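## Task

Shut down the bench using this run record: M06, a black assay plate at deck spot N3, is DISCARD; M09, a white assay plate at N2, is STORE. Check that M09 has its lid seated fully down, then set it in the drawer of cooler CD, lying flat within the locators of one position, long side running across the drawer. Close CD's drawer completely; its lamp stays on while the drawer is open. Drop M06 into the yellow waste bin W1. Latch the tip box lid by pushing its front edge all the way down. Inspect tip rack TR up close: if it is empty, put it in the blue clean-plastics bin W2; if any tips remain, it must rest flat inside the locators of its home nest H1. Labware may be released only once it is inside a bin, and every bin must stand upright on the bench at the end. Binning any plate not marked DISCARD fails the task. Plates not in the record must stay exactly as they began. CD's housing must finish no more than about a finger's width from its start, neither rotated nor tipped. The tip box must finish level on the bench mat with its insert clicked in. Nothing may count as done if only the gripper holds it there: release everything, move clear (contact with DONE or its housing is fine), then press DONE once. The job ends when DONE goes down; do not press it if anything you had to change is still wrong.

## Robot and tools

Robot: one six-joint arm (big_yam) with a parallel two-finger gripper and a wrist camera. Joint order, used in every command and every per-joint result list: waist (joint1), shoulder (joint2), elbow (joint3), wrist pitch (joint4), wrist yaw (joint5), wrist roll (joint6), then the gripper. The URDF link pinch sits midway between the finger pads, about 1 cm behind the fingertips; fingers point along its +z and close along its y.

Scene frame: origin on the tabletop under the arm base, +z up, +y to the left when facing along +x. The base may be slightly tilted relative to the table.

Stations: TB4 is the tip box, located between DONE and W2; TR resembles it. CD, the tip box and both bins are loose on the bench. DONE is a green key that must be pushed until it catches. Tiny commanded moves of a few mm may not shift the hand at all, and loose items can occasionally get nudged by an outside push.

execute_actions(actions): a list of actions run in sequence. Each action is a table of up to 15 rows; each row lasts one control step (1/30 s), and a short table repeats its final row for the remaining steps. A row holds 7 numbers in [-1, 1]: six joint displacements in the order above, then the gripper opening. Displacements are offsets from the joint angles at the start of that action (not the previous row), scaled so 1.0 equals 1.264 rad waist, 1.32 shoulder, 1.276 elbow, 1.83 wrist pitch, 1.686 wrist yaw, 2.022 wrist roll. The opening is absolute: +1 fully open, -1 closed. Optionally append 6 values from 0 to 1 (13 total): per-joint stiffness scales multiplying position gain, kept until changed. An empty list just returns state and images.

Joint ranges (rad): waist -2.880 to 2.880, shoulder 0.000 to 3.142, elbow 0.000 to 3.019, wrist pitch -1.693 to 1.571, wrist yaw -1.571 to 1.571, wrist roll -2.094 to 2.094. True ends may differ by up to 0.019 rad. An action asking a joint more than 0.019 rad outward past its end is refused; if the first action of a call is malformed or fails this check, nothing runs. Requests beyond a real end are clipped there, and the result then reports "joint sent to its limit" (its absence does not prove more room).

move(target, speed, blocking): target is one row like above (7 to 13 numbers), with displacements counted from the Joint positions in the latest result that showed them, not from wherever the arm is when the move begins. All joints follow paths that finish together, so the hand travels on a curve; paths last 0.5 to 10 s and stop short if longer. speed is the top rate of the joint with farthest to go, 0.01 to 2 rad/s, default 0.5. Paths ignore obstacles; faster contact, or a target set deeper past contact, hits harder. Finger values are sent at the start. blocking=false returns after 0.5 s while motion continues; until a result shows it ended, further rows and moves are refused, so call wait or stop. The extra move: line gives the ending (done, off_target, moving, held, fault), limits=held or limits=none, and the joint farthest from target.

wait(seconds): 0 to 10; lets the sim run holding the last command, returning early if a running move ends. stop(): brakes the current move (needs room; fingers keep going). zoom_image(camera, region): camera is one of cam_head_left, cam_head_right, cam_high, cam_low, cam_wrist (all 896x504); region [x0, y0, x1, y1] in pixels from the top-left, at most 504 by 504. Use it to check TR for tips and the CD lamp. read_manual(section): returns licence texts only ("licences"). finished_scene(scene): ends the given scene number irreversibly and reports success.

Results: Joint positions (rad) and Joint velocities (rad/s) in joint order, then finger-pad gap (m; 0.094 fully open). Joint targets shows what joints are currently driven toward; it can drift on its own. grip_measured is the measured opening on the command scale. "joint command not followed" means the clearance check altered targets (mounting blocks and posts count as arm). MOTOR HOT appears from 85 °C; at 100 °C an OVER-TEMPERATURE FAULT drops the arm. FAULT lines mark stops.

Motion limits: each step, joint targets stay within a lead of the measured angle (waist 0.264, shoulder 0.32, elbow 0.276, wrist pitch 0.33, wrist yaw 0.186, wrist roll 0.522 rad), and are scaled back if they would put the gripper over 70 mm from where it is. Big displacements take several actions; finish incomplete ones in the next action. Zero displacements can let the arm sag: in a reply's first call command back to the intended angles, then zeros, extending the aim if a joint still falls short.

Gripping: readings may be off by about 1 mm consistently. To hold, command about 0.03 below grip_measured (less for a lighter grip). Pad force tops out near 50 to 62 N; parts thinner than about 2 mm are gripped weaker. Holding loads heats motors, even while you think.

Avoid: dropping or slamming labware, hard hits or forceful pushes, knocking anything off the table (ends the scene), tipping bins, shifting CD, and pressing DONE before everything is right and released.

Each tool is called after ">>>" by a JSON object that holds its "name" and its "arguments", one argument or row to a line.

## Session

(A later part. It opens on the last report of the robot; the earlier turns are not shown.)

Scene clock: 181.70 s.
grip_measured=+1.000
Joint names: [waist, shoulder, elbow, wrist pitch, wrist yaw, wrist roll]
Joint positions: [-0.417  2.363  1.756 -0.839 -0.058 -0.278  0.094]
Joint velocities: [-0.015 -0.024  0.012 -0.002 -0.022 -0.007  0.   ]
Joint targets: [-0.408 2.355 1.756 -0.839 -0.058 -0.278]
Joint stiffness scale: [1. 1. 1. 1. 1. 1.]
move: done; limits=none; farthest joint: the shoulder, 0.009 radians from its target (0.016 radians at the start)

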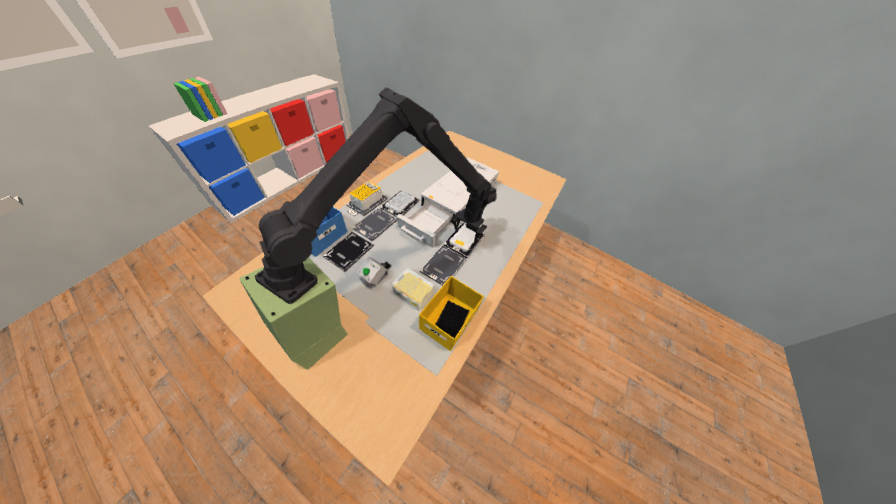

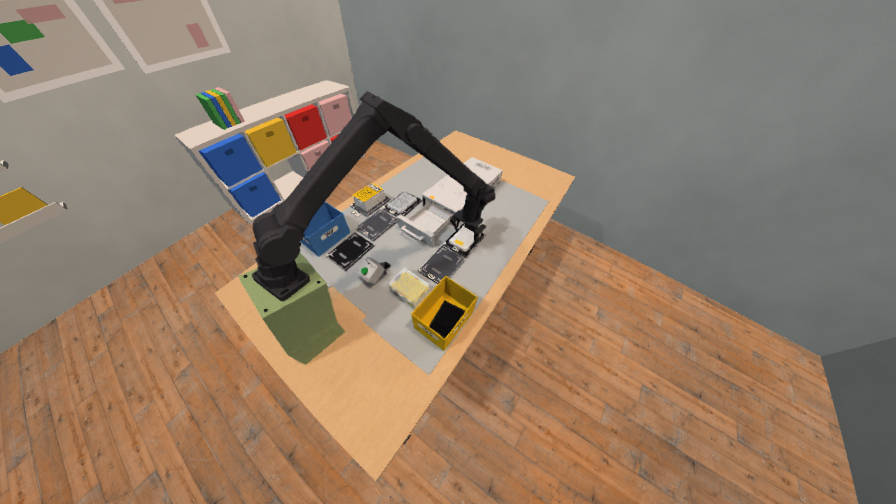

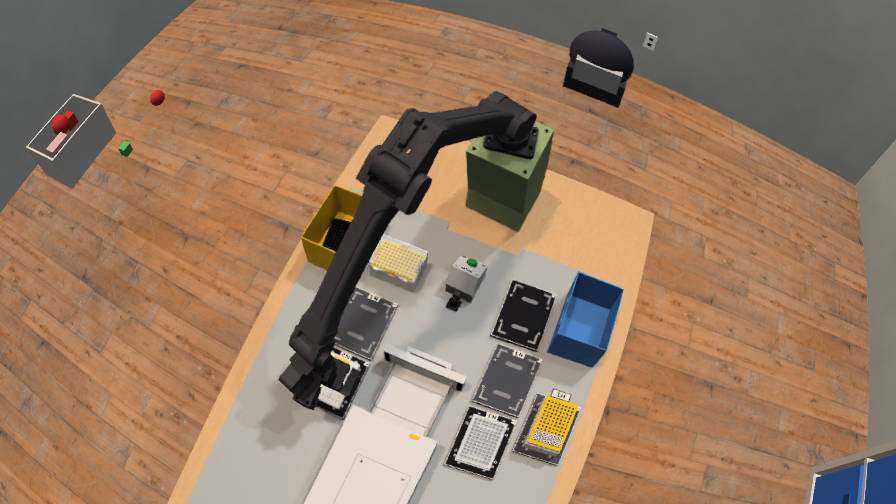

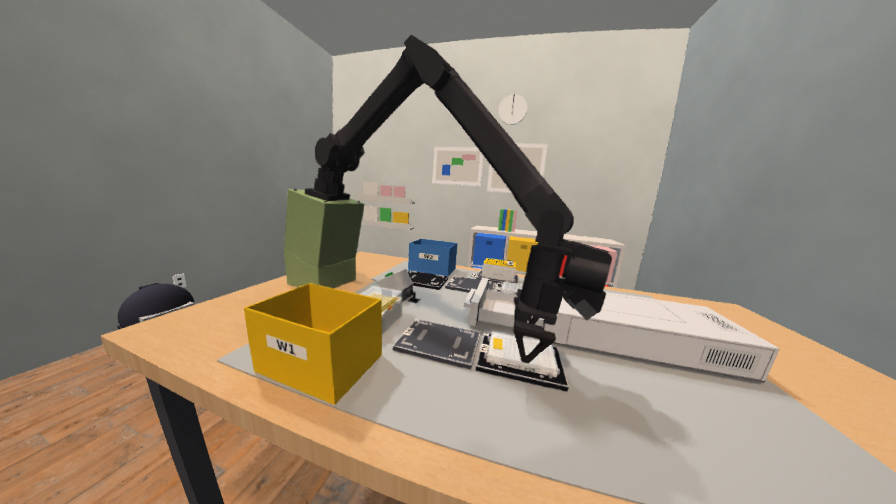

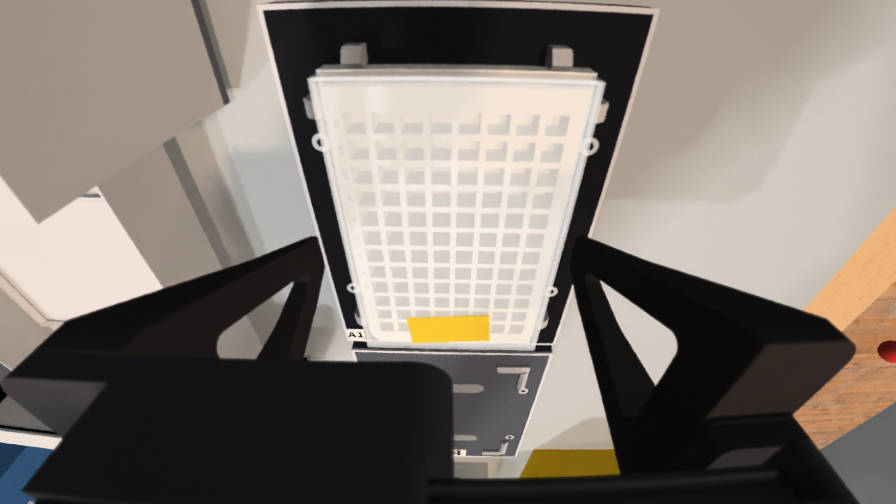

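>>> {"name": "move", "arguments": {
  "target": [-0.013,0.0,0,0,0,0,1.0],
  "speed": 0.05
}}

>>> {"name": "move", "arguments": {
  "target": [-0.008,0.05,0.015,0.027,0,0,1.0],
  "speed": 0.07
}}

Scene clock: 185.17 s.
grip_measured=+1.000
Joint names: [waist, shoulder, elbow, wrist pitch, wrist yaw, wrist roll]
Joint positions: [-0.424  2.363  1.756 -0.839 -0.058 -0.278  0.094]
Joint velocities: [-0.005 -0.015  0.007 -0.007 -0.022 -0.037  0.   ]
Joint targets: [-0.433 2.363 1.756 -0.839 -0.058 -0.278]
Joint stiffness scale: [1. 1. 1. 1. 1. 1.]
move: done; limits=none; farthest joint: the waist, 0.009 radians from its target (0.017 radians at the start)

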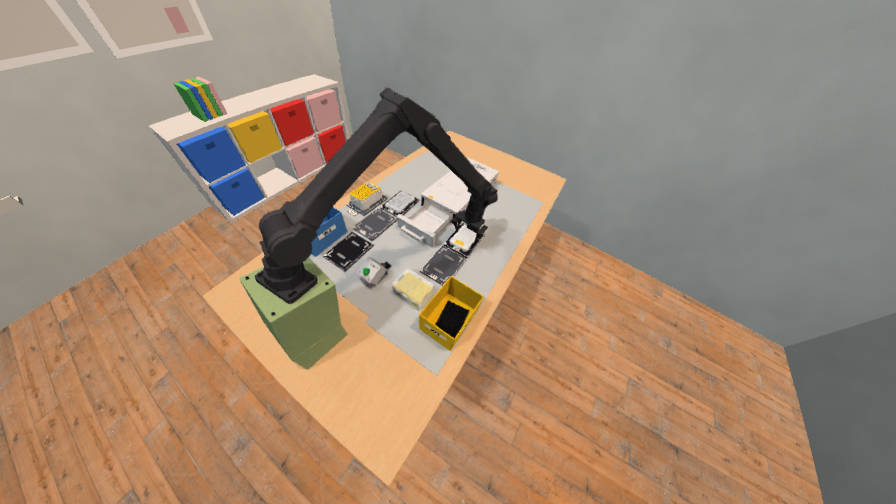

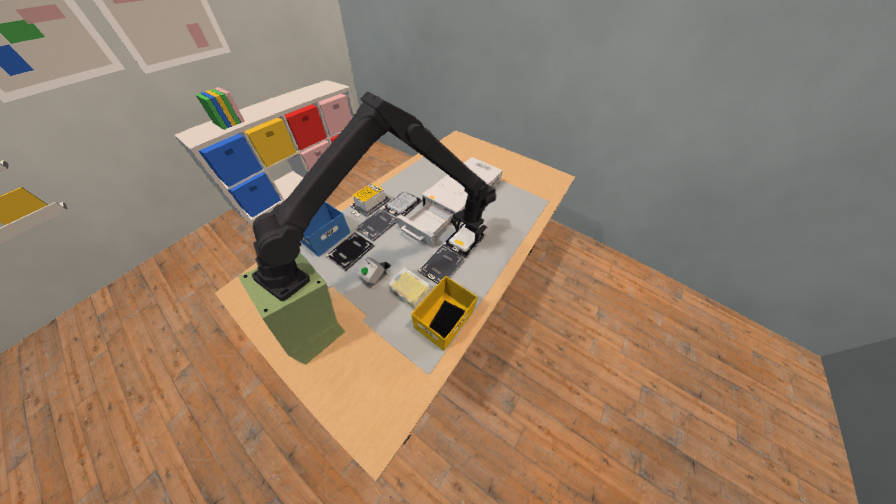

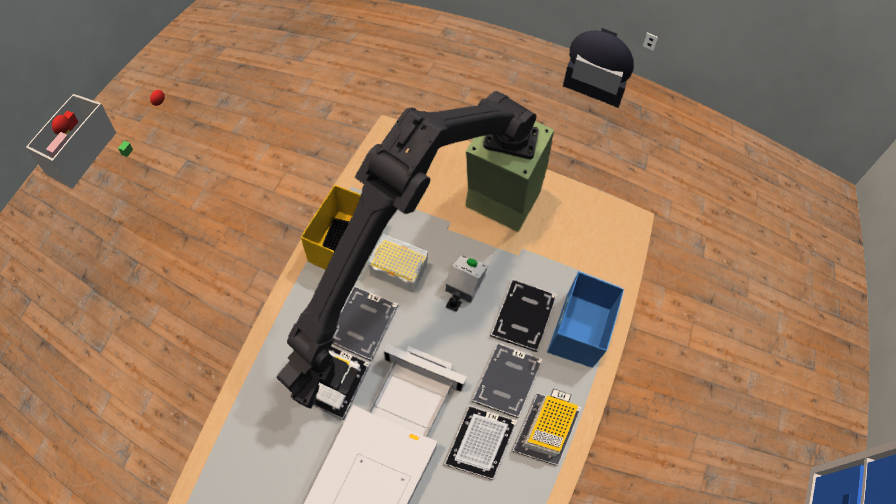

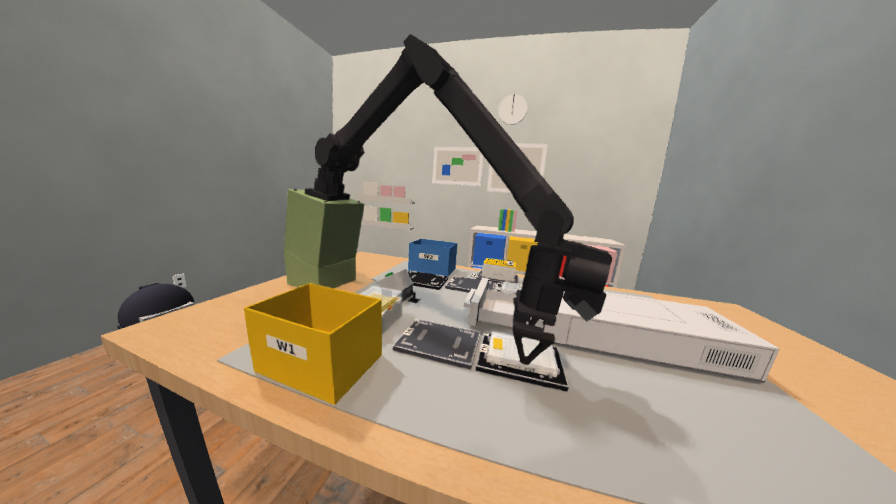

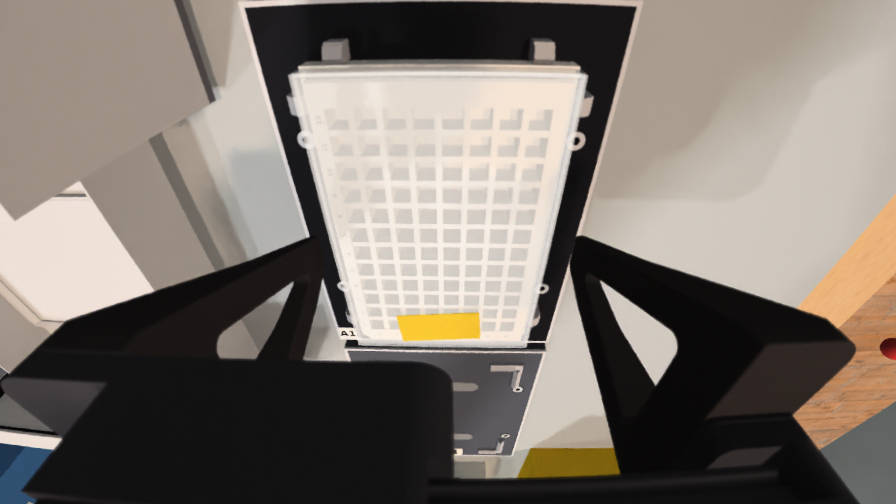

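Scene clock: 186.53 s.
grip_measured=+1.000
Joint names: [waist, shoulder, elbow, wrist pitch, wrist yaw, wrist roll]
Joint positions: [-0.424  2.396  1.756 -0.804 -0.057 -0.279  0.094]
Joint velocities: [-0.005  0.015 -0.022  0.007 -0.095  0.051  0.   ]
Joint targets: [-0.434 2.429 1.775 -0.789 -0.058 -0.278]
Joint stiffness scale: [1. 1. 1. 1. 1. 1.]
move: off_target; limits=none; farthest joint: the shoulder, 0.033 radians from its target (0.066 radians at the start)

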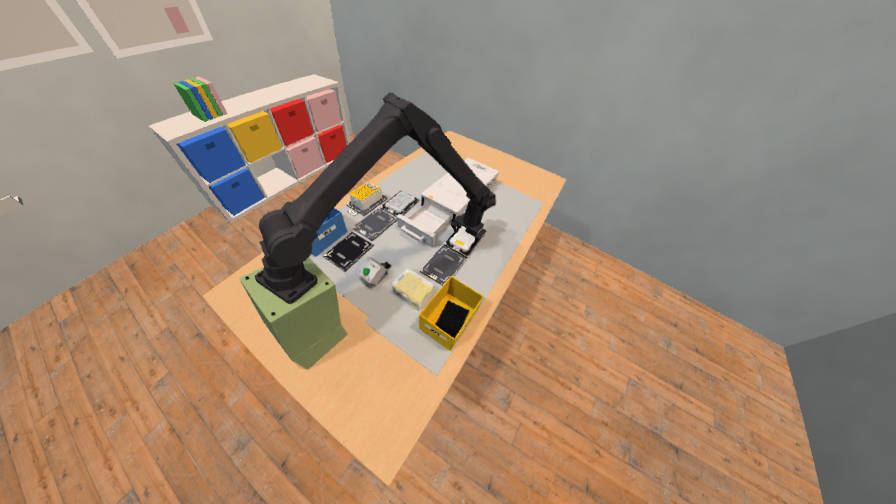

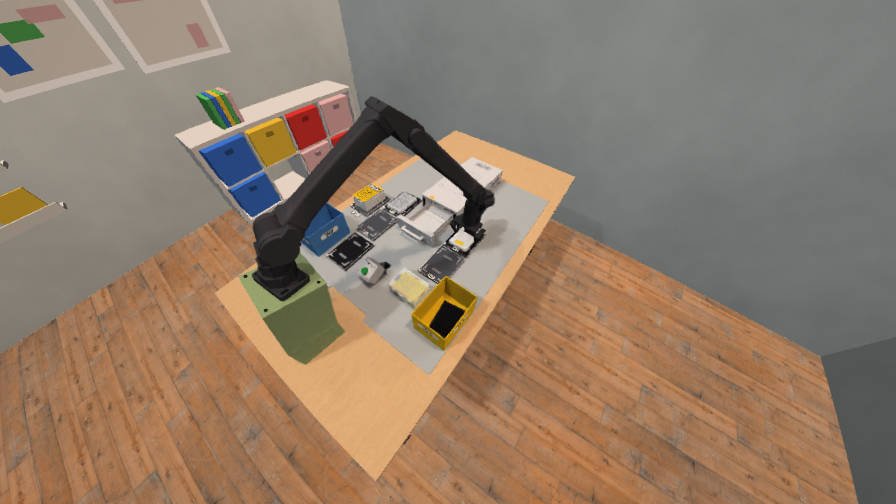

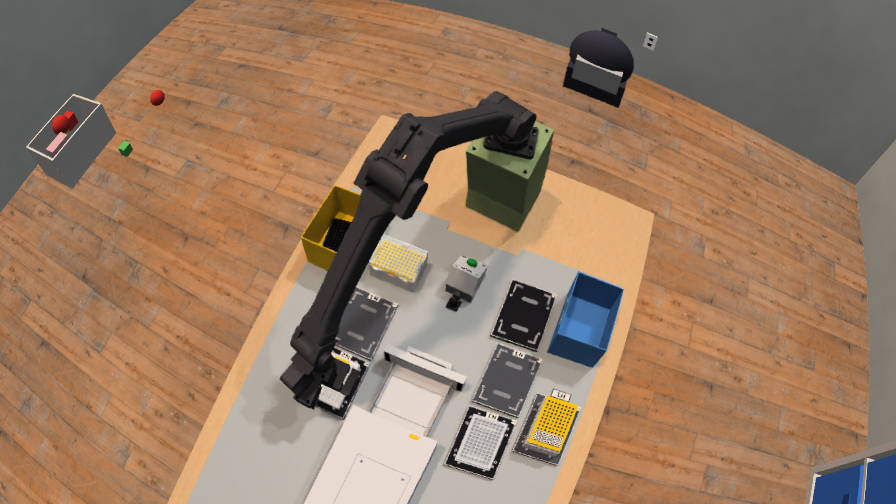

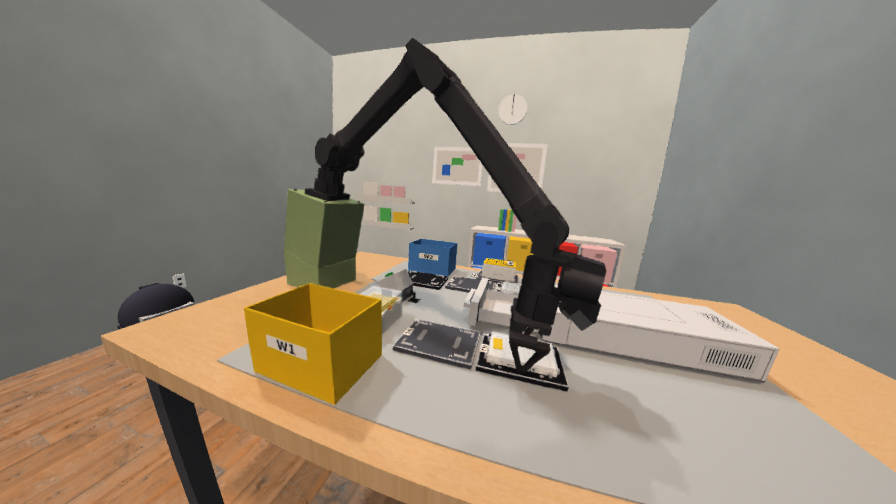

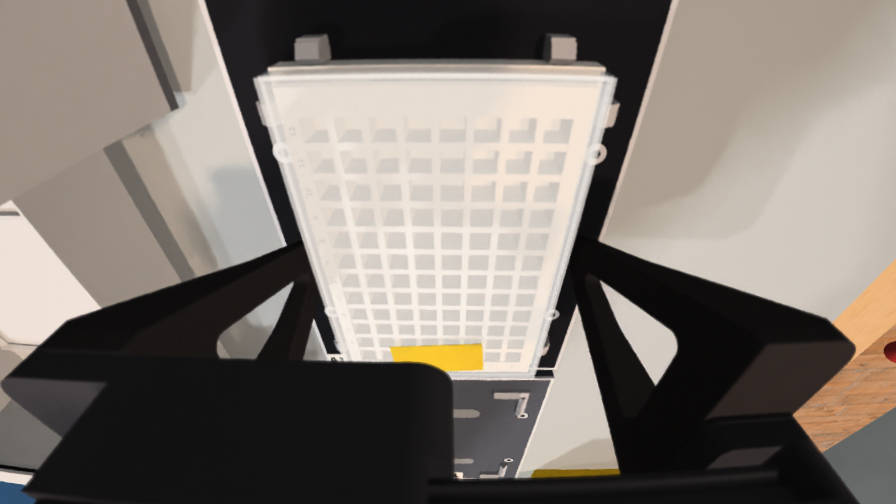

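>>> {"name": "move", "arguments": {
  "target": [0,0.033,0.015,0.008,0,0,1.0],
  "speed": 0.05
}}

>>> {"name": "move", "arguments": {
  "target": [0,0.01,0.01,0,0,0,0.78]
}}

Scene clock: 189.93 s.
grip_measured=+1.000
Joint names: [waist, shoulder, elbow, wrist pitch, wrist yaw, wrist roll]
Joint positions: [-0.424  2.396  1.756 -0.804 -0.057 -0.279  0.094]
Joint velocities: [-0.005 -0.005 -0.012 -0.002  0.022  0.007  0.   ]
Joint targets: [-0.424 2.439 1.775 -0.789 -0.057 -0.279]
Joint stiffness scale: [1. 1. 1. 1. 1. 1.]
move: off_target; limits=none; farthest joint: the shoulder, 0.044 radians from its target (0.044 radians at the start)

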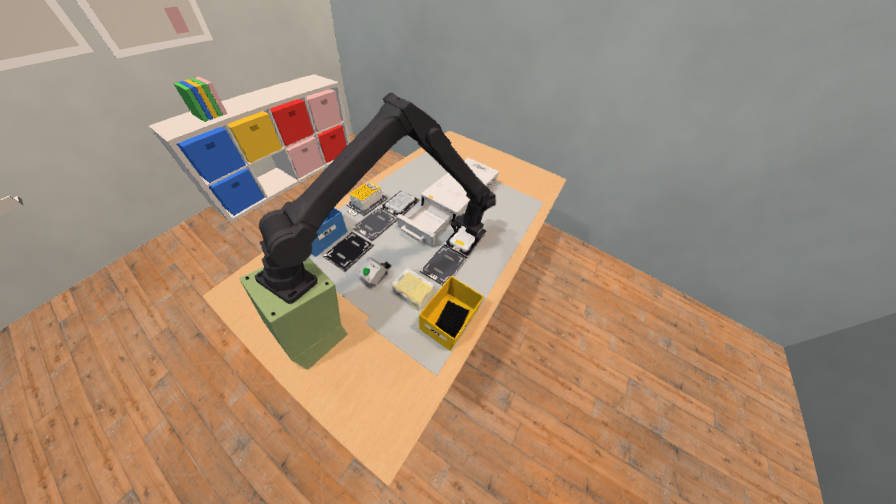

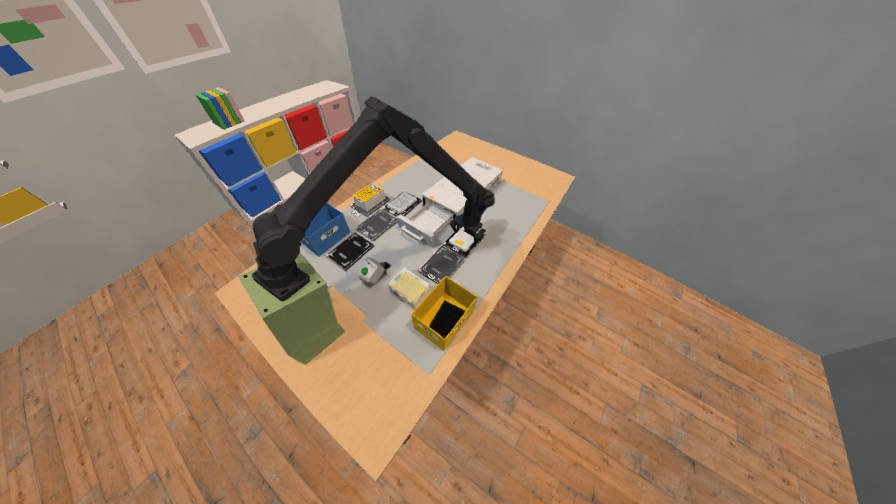

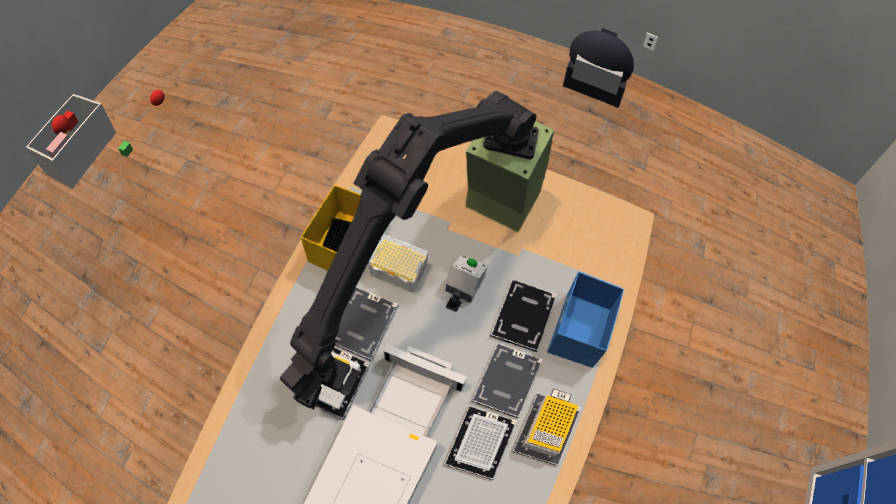

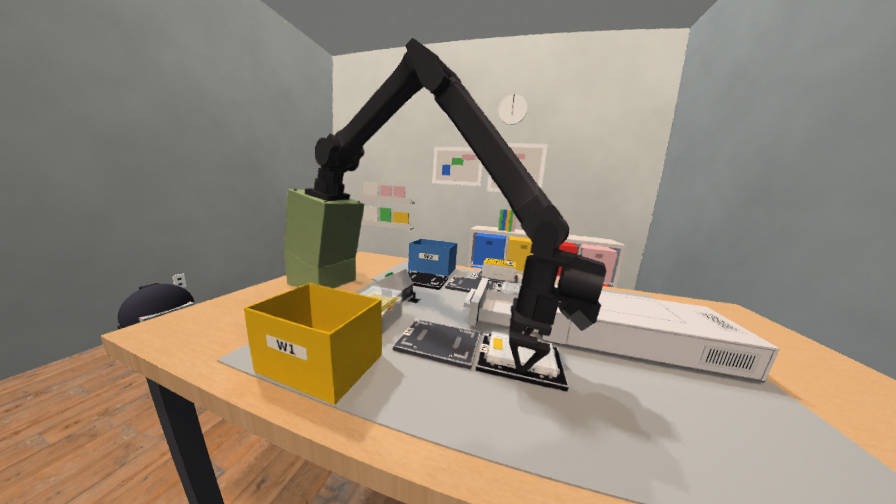

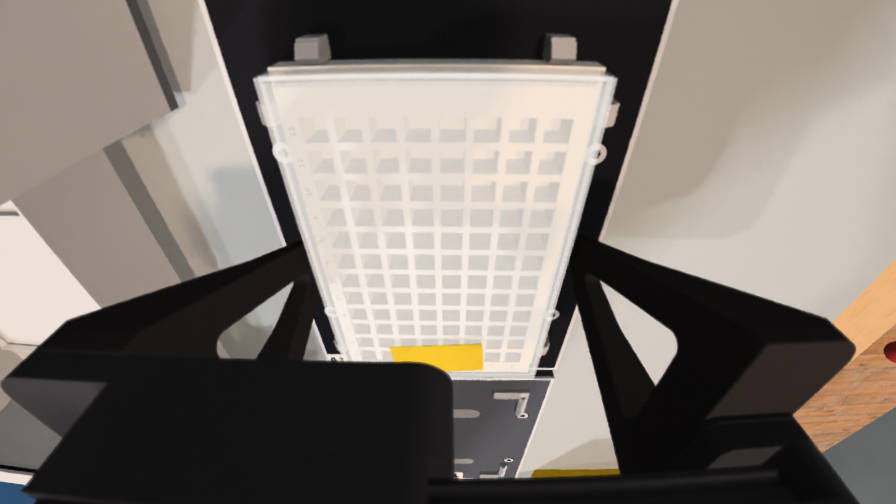

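Scene clock: 190.63 s.
grip_measured=+0.799
Joint names: [waist, shoulder, elbow, wrist pitch, wrist yaw, wrist roll]
Joint positions: [-0.422  2.394  1.756 -0.805 -0.061 -0.279  0.085]
Joint velocities: [-0.005  0.005 -0.012  0.007 -0.037 -0.095 -0.001]
Joint targets: [-0.424 2.409 1.769 -0.804 -0.057 -0.279]
Joint stiffness scale: [1. 1. 1. 1. 1. 1.]
move: done; limits=none; farthest joint: the shoulder, 0.015 radians from its target (0.013 radians at the start)

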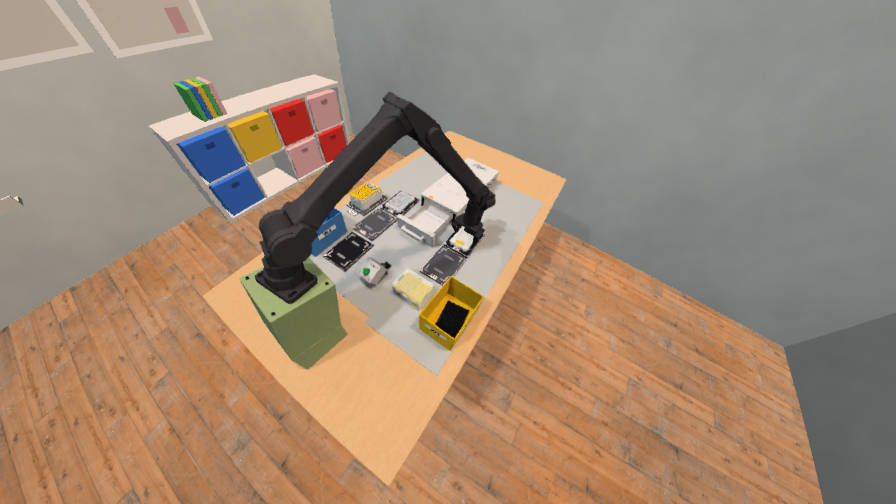

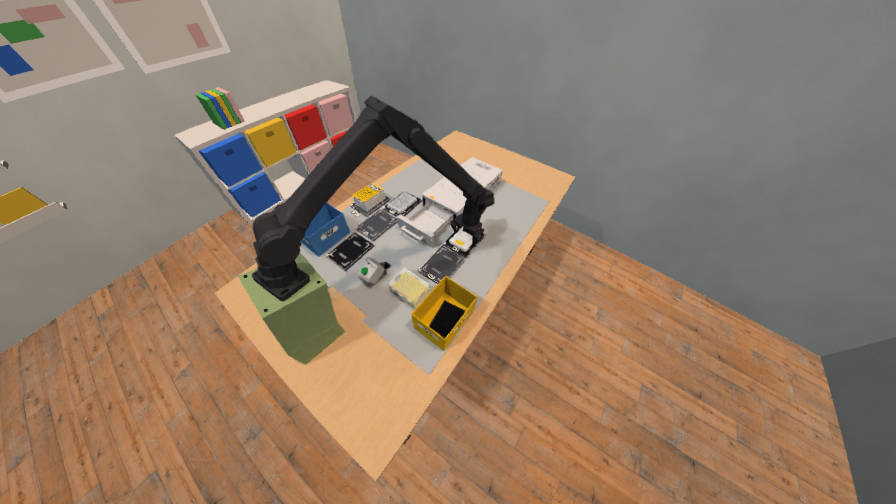

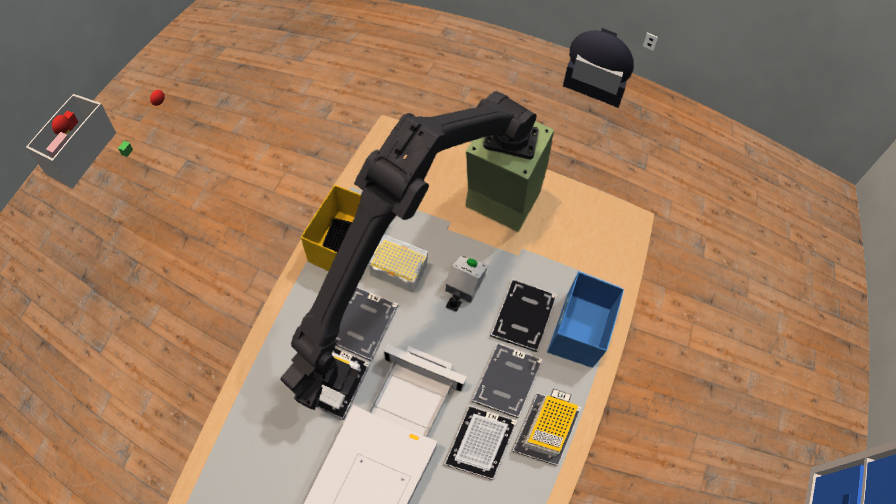

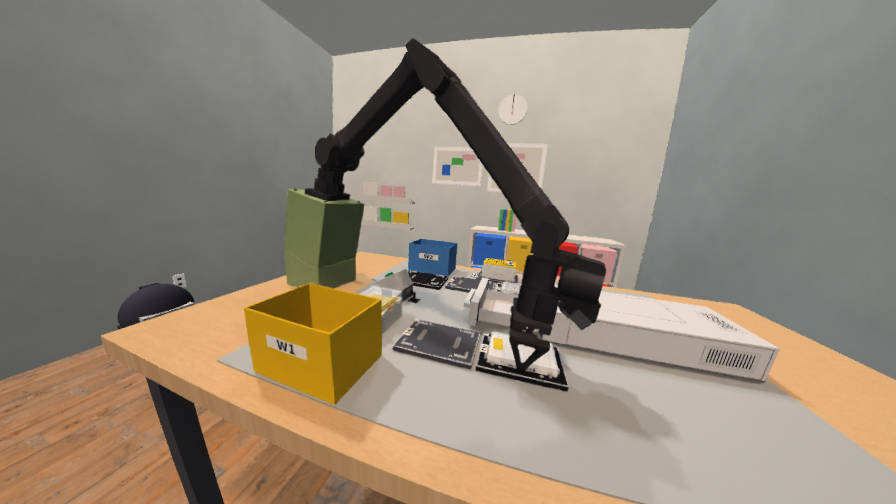

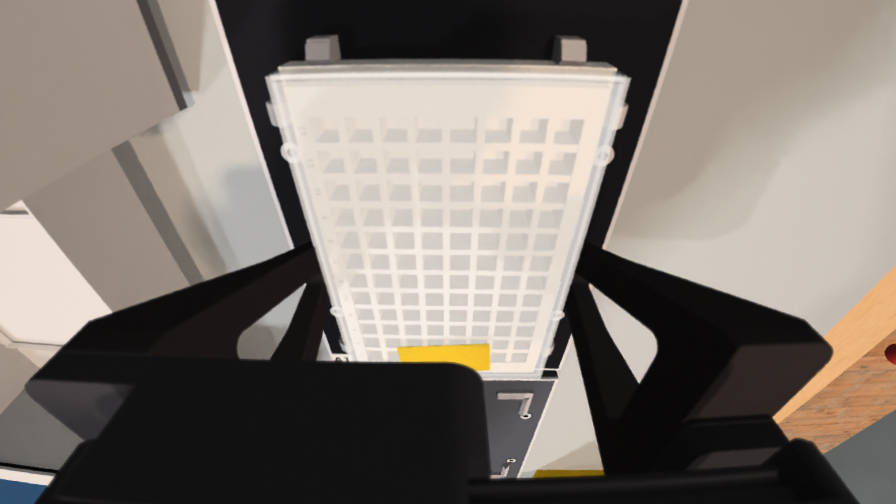

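Lift ~0.13 m.

>>> {"name": "move", "arguments": {
  "target": [0,-0.18,-0.035,-0.115,0,0,0.772],
  "speed": 0.3
}}

Scene clock: 193.70 s.
grip_measured=+0.798
Joint names: [waist, shoulder, elbow, wrist pitch, wrist yaw, wrist roll]
Joint positions: [-0.422  2.154  1.716 -0.999 -0.061 -0.279  0.084]
Joint velocities: [-0.005 -0.005 -0.007  0.017 -0.066  0.037  0.   ]
Joint targets: [-0.422 2.157 1.711 -1.015 -0.061 -0.279]
Joint stiffness scale: [1. 1. 1. 1. 1. 1.]
move: done; limits=none; farthest joint: the wrist pitch, 0.016 radians from its target (0.211 radians at the start)

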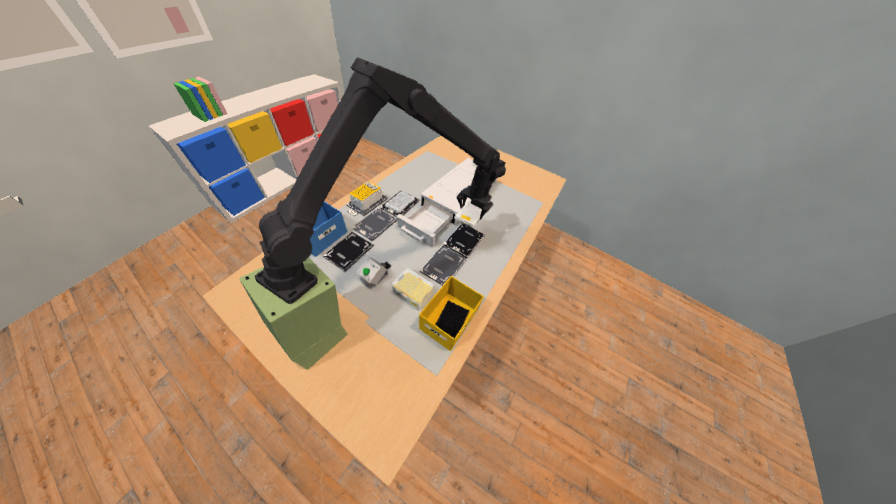

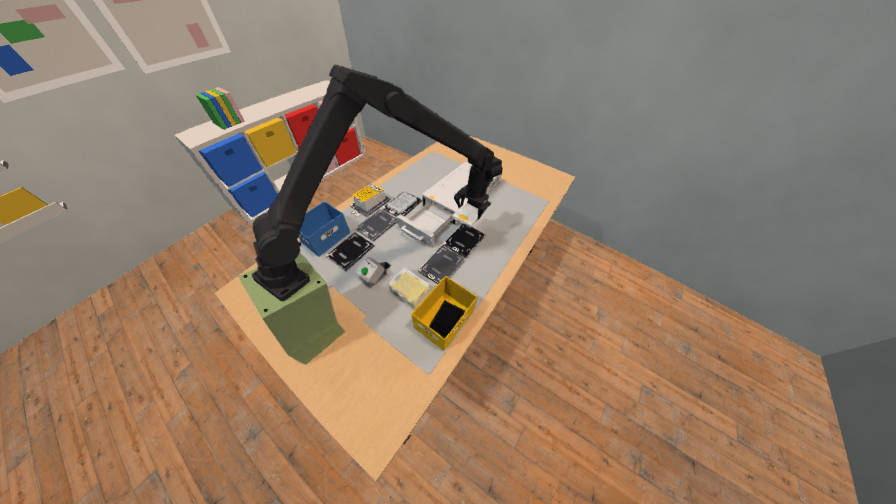

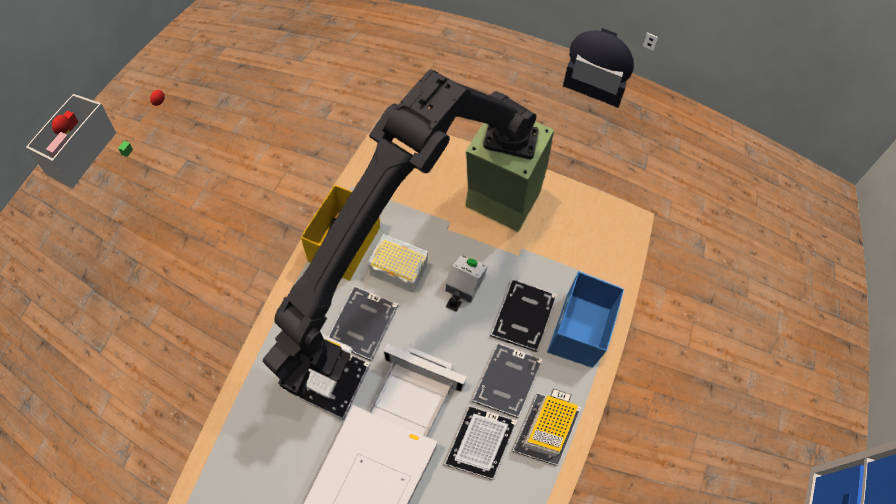

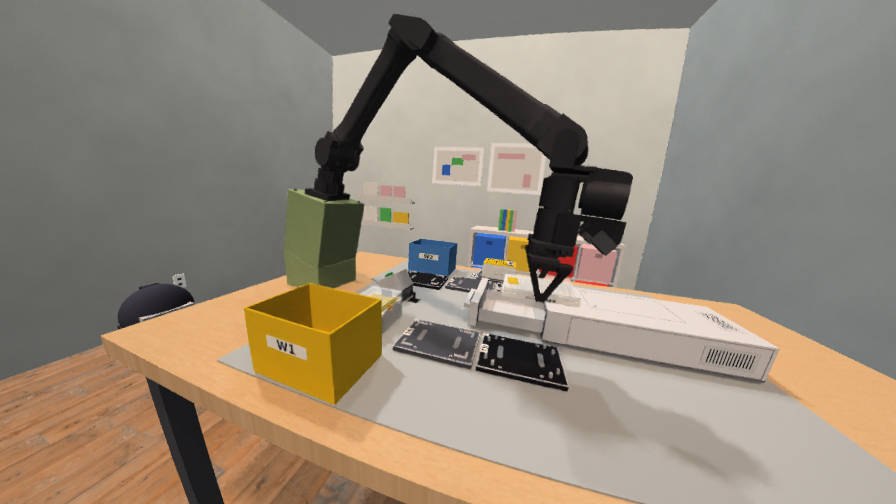

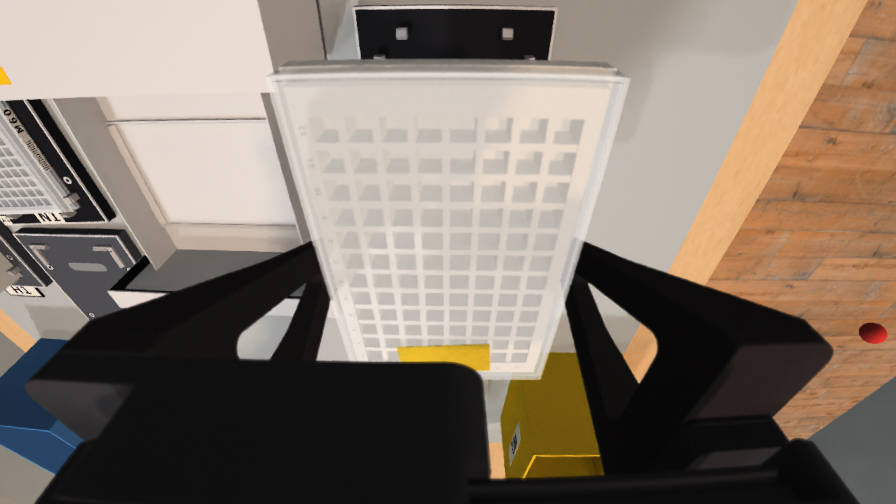

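>>> {"name": "move", "arguments": {
  "target": [0.21,-0.053,-0.198,0.11,0.025,-0.644,0.772],
  "speed": 0.7
}}

Scene clock: 201.33 s.
grip_measured=+0.798
Joint names: [waist, shoulder, elbow, wrist pitch, wrist yaw, wrist roll]
Joint positions: [-0.158  2.098  1.468 -0.814 -0.021 -1.566  0.084]
Joint velocities: [-0.005 -0.005 -0.007  0.002  0.037 -0.051 -0.   ]
Joint targets: [-0.156 2.084 1.464 -0.798 -0.019 -1.581]
Joint stiffness scale: [1. 1. 1. 1. 1. 1.]
move: done; limits=none; farthest joint: the wrist pitch, 0.016 radians from its target (0.202 radians at the start)

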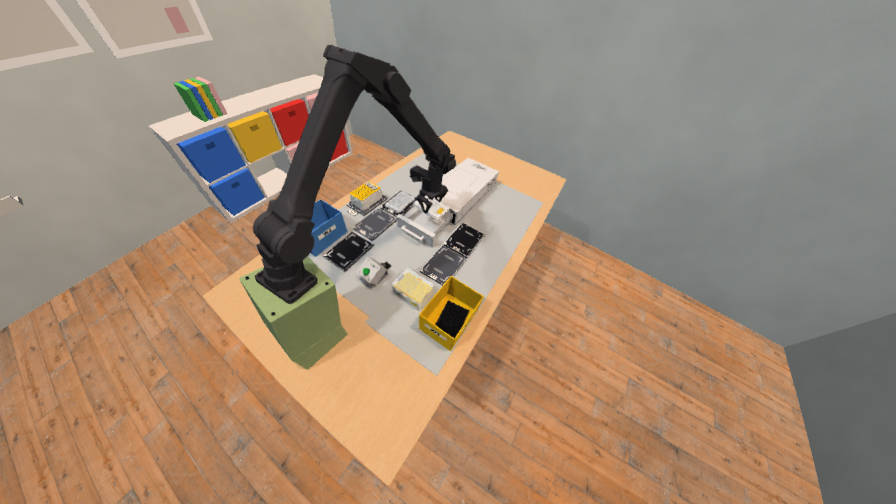

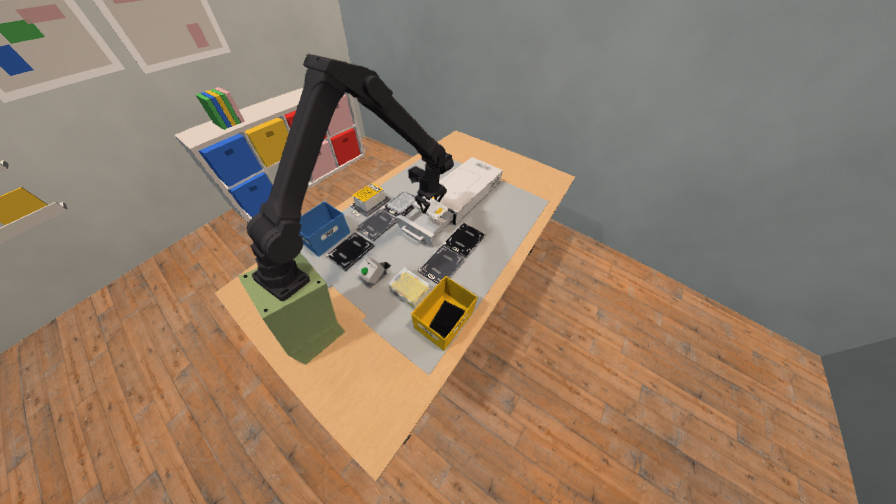

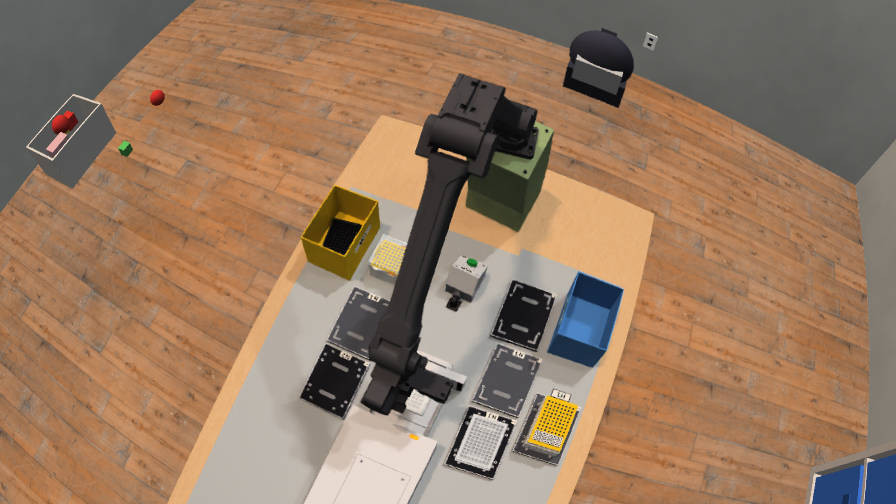

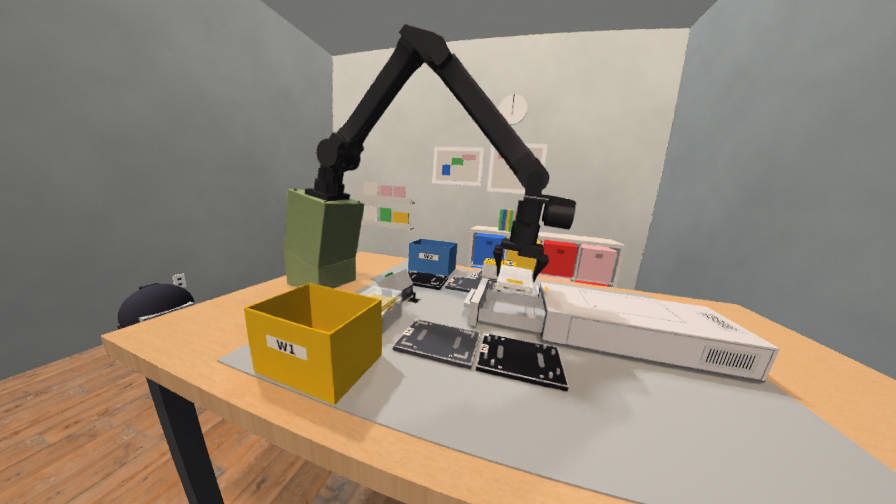

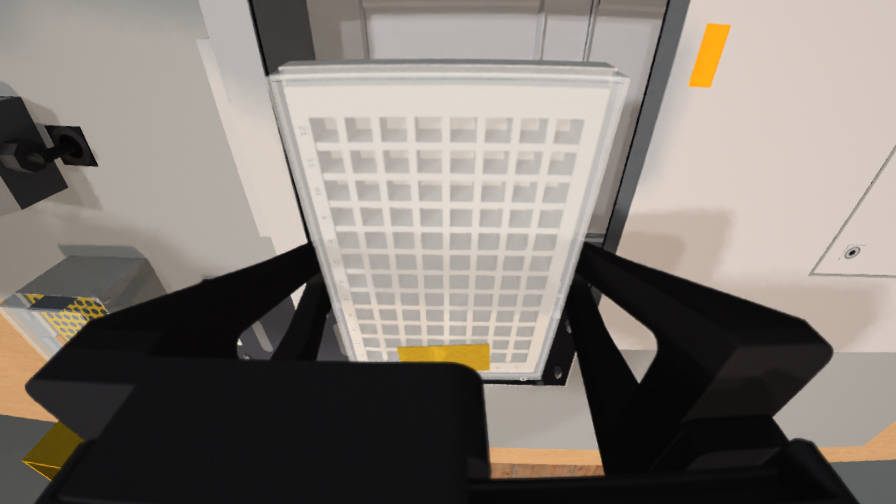

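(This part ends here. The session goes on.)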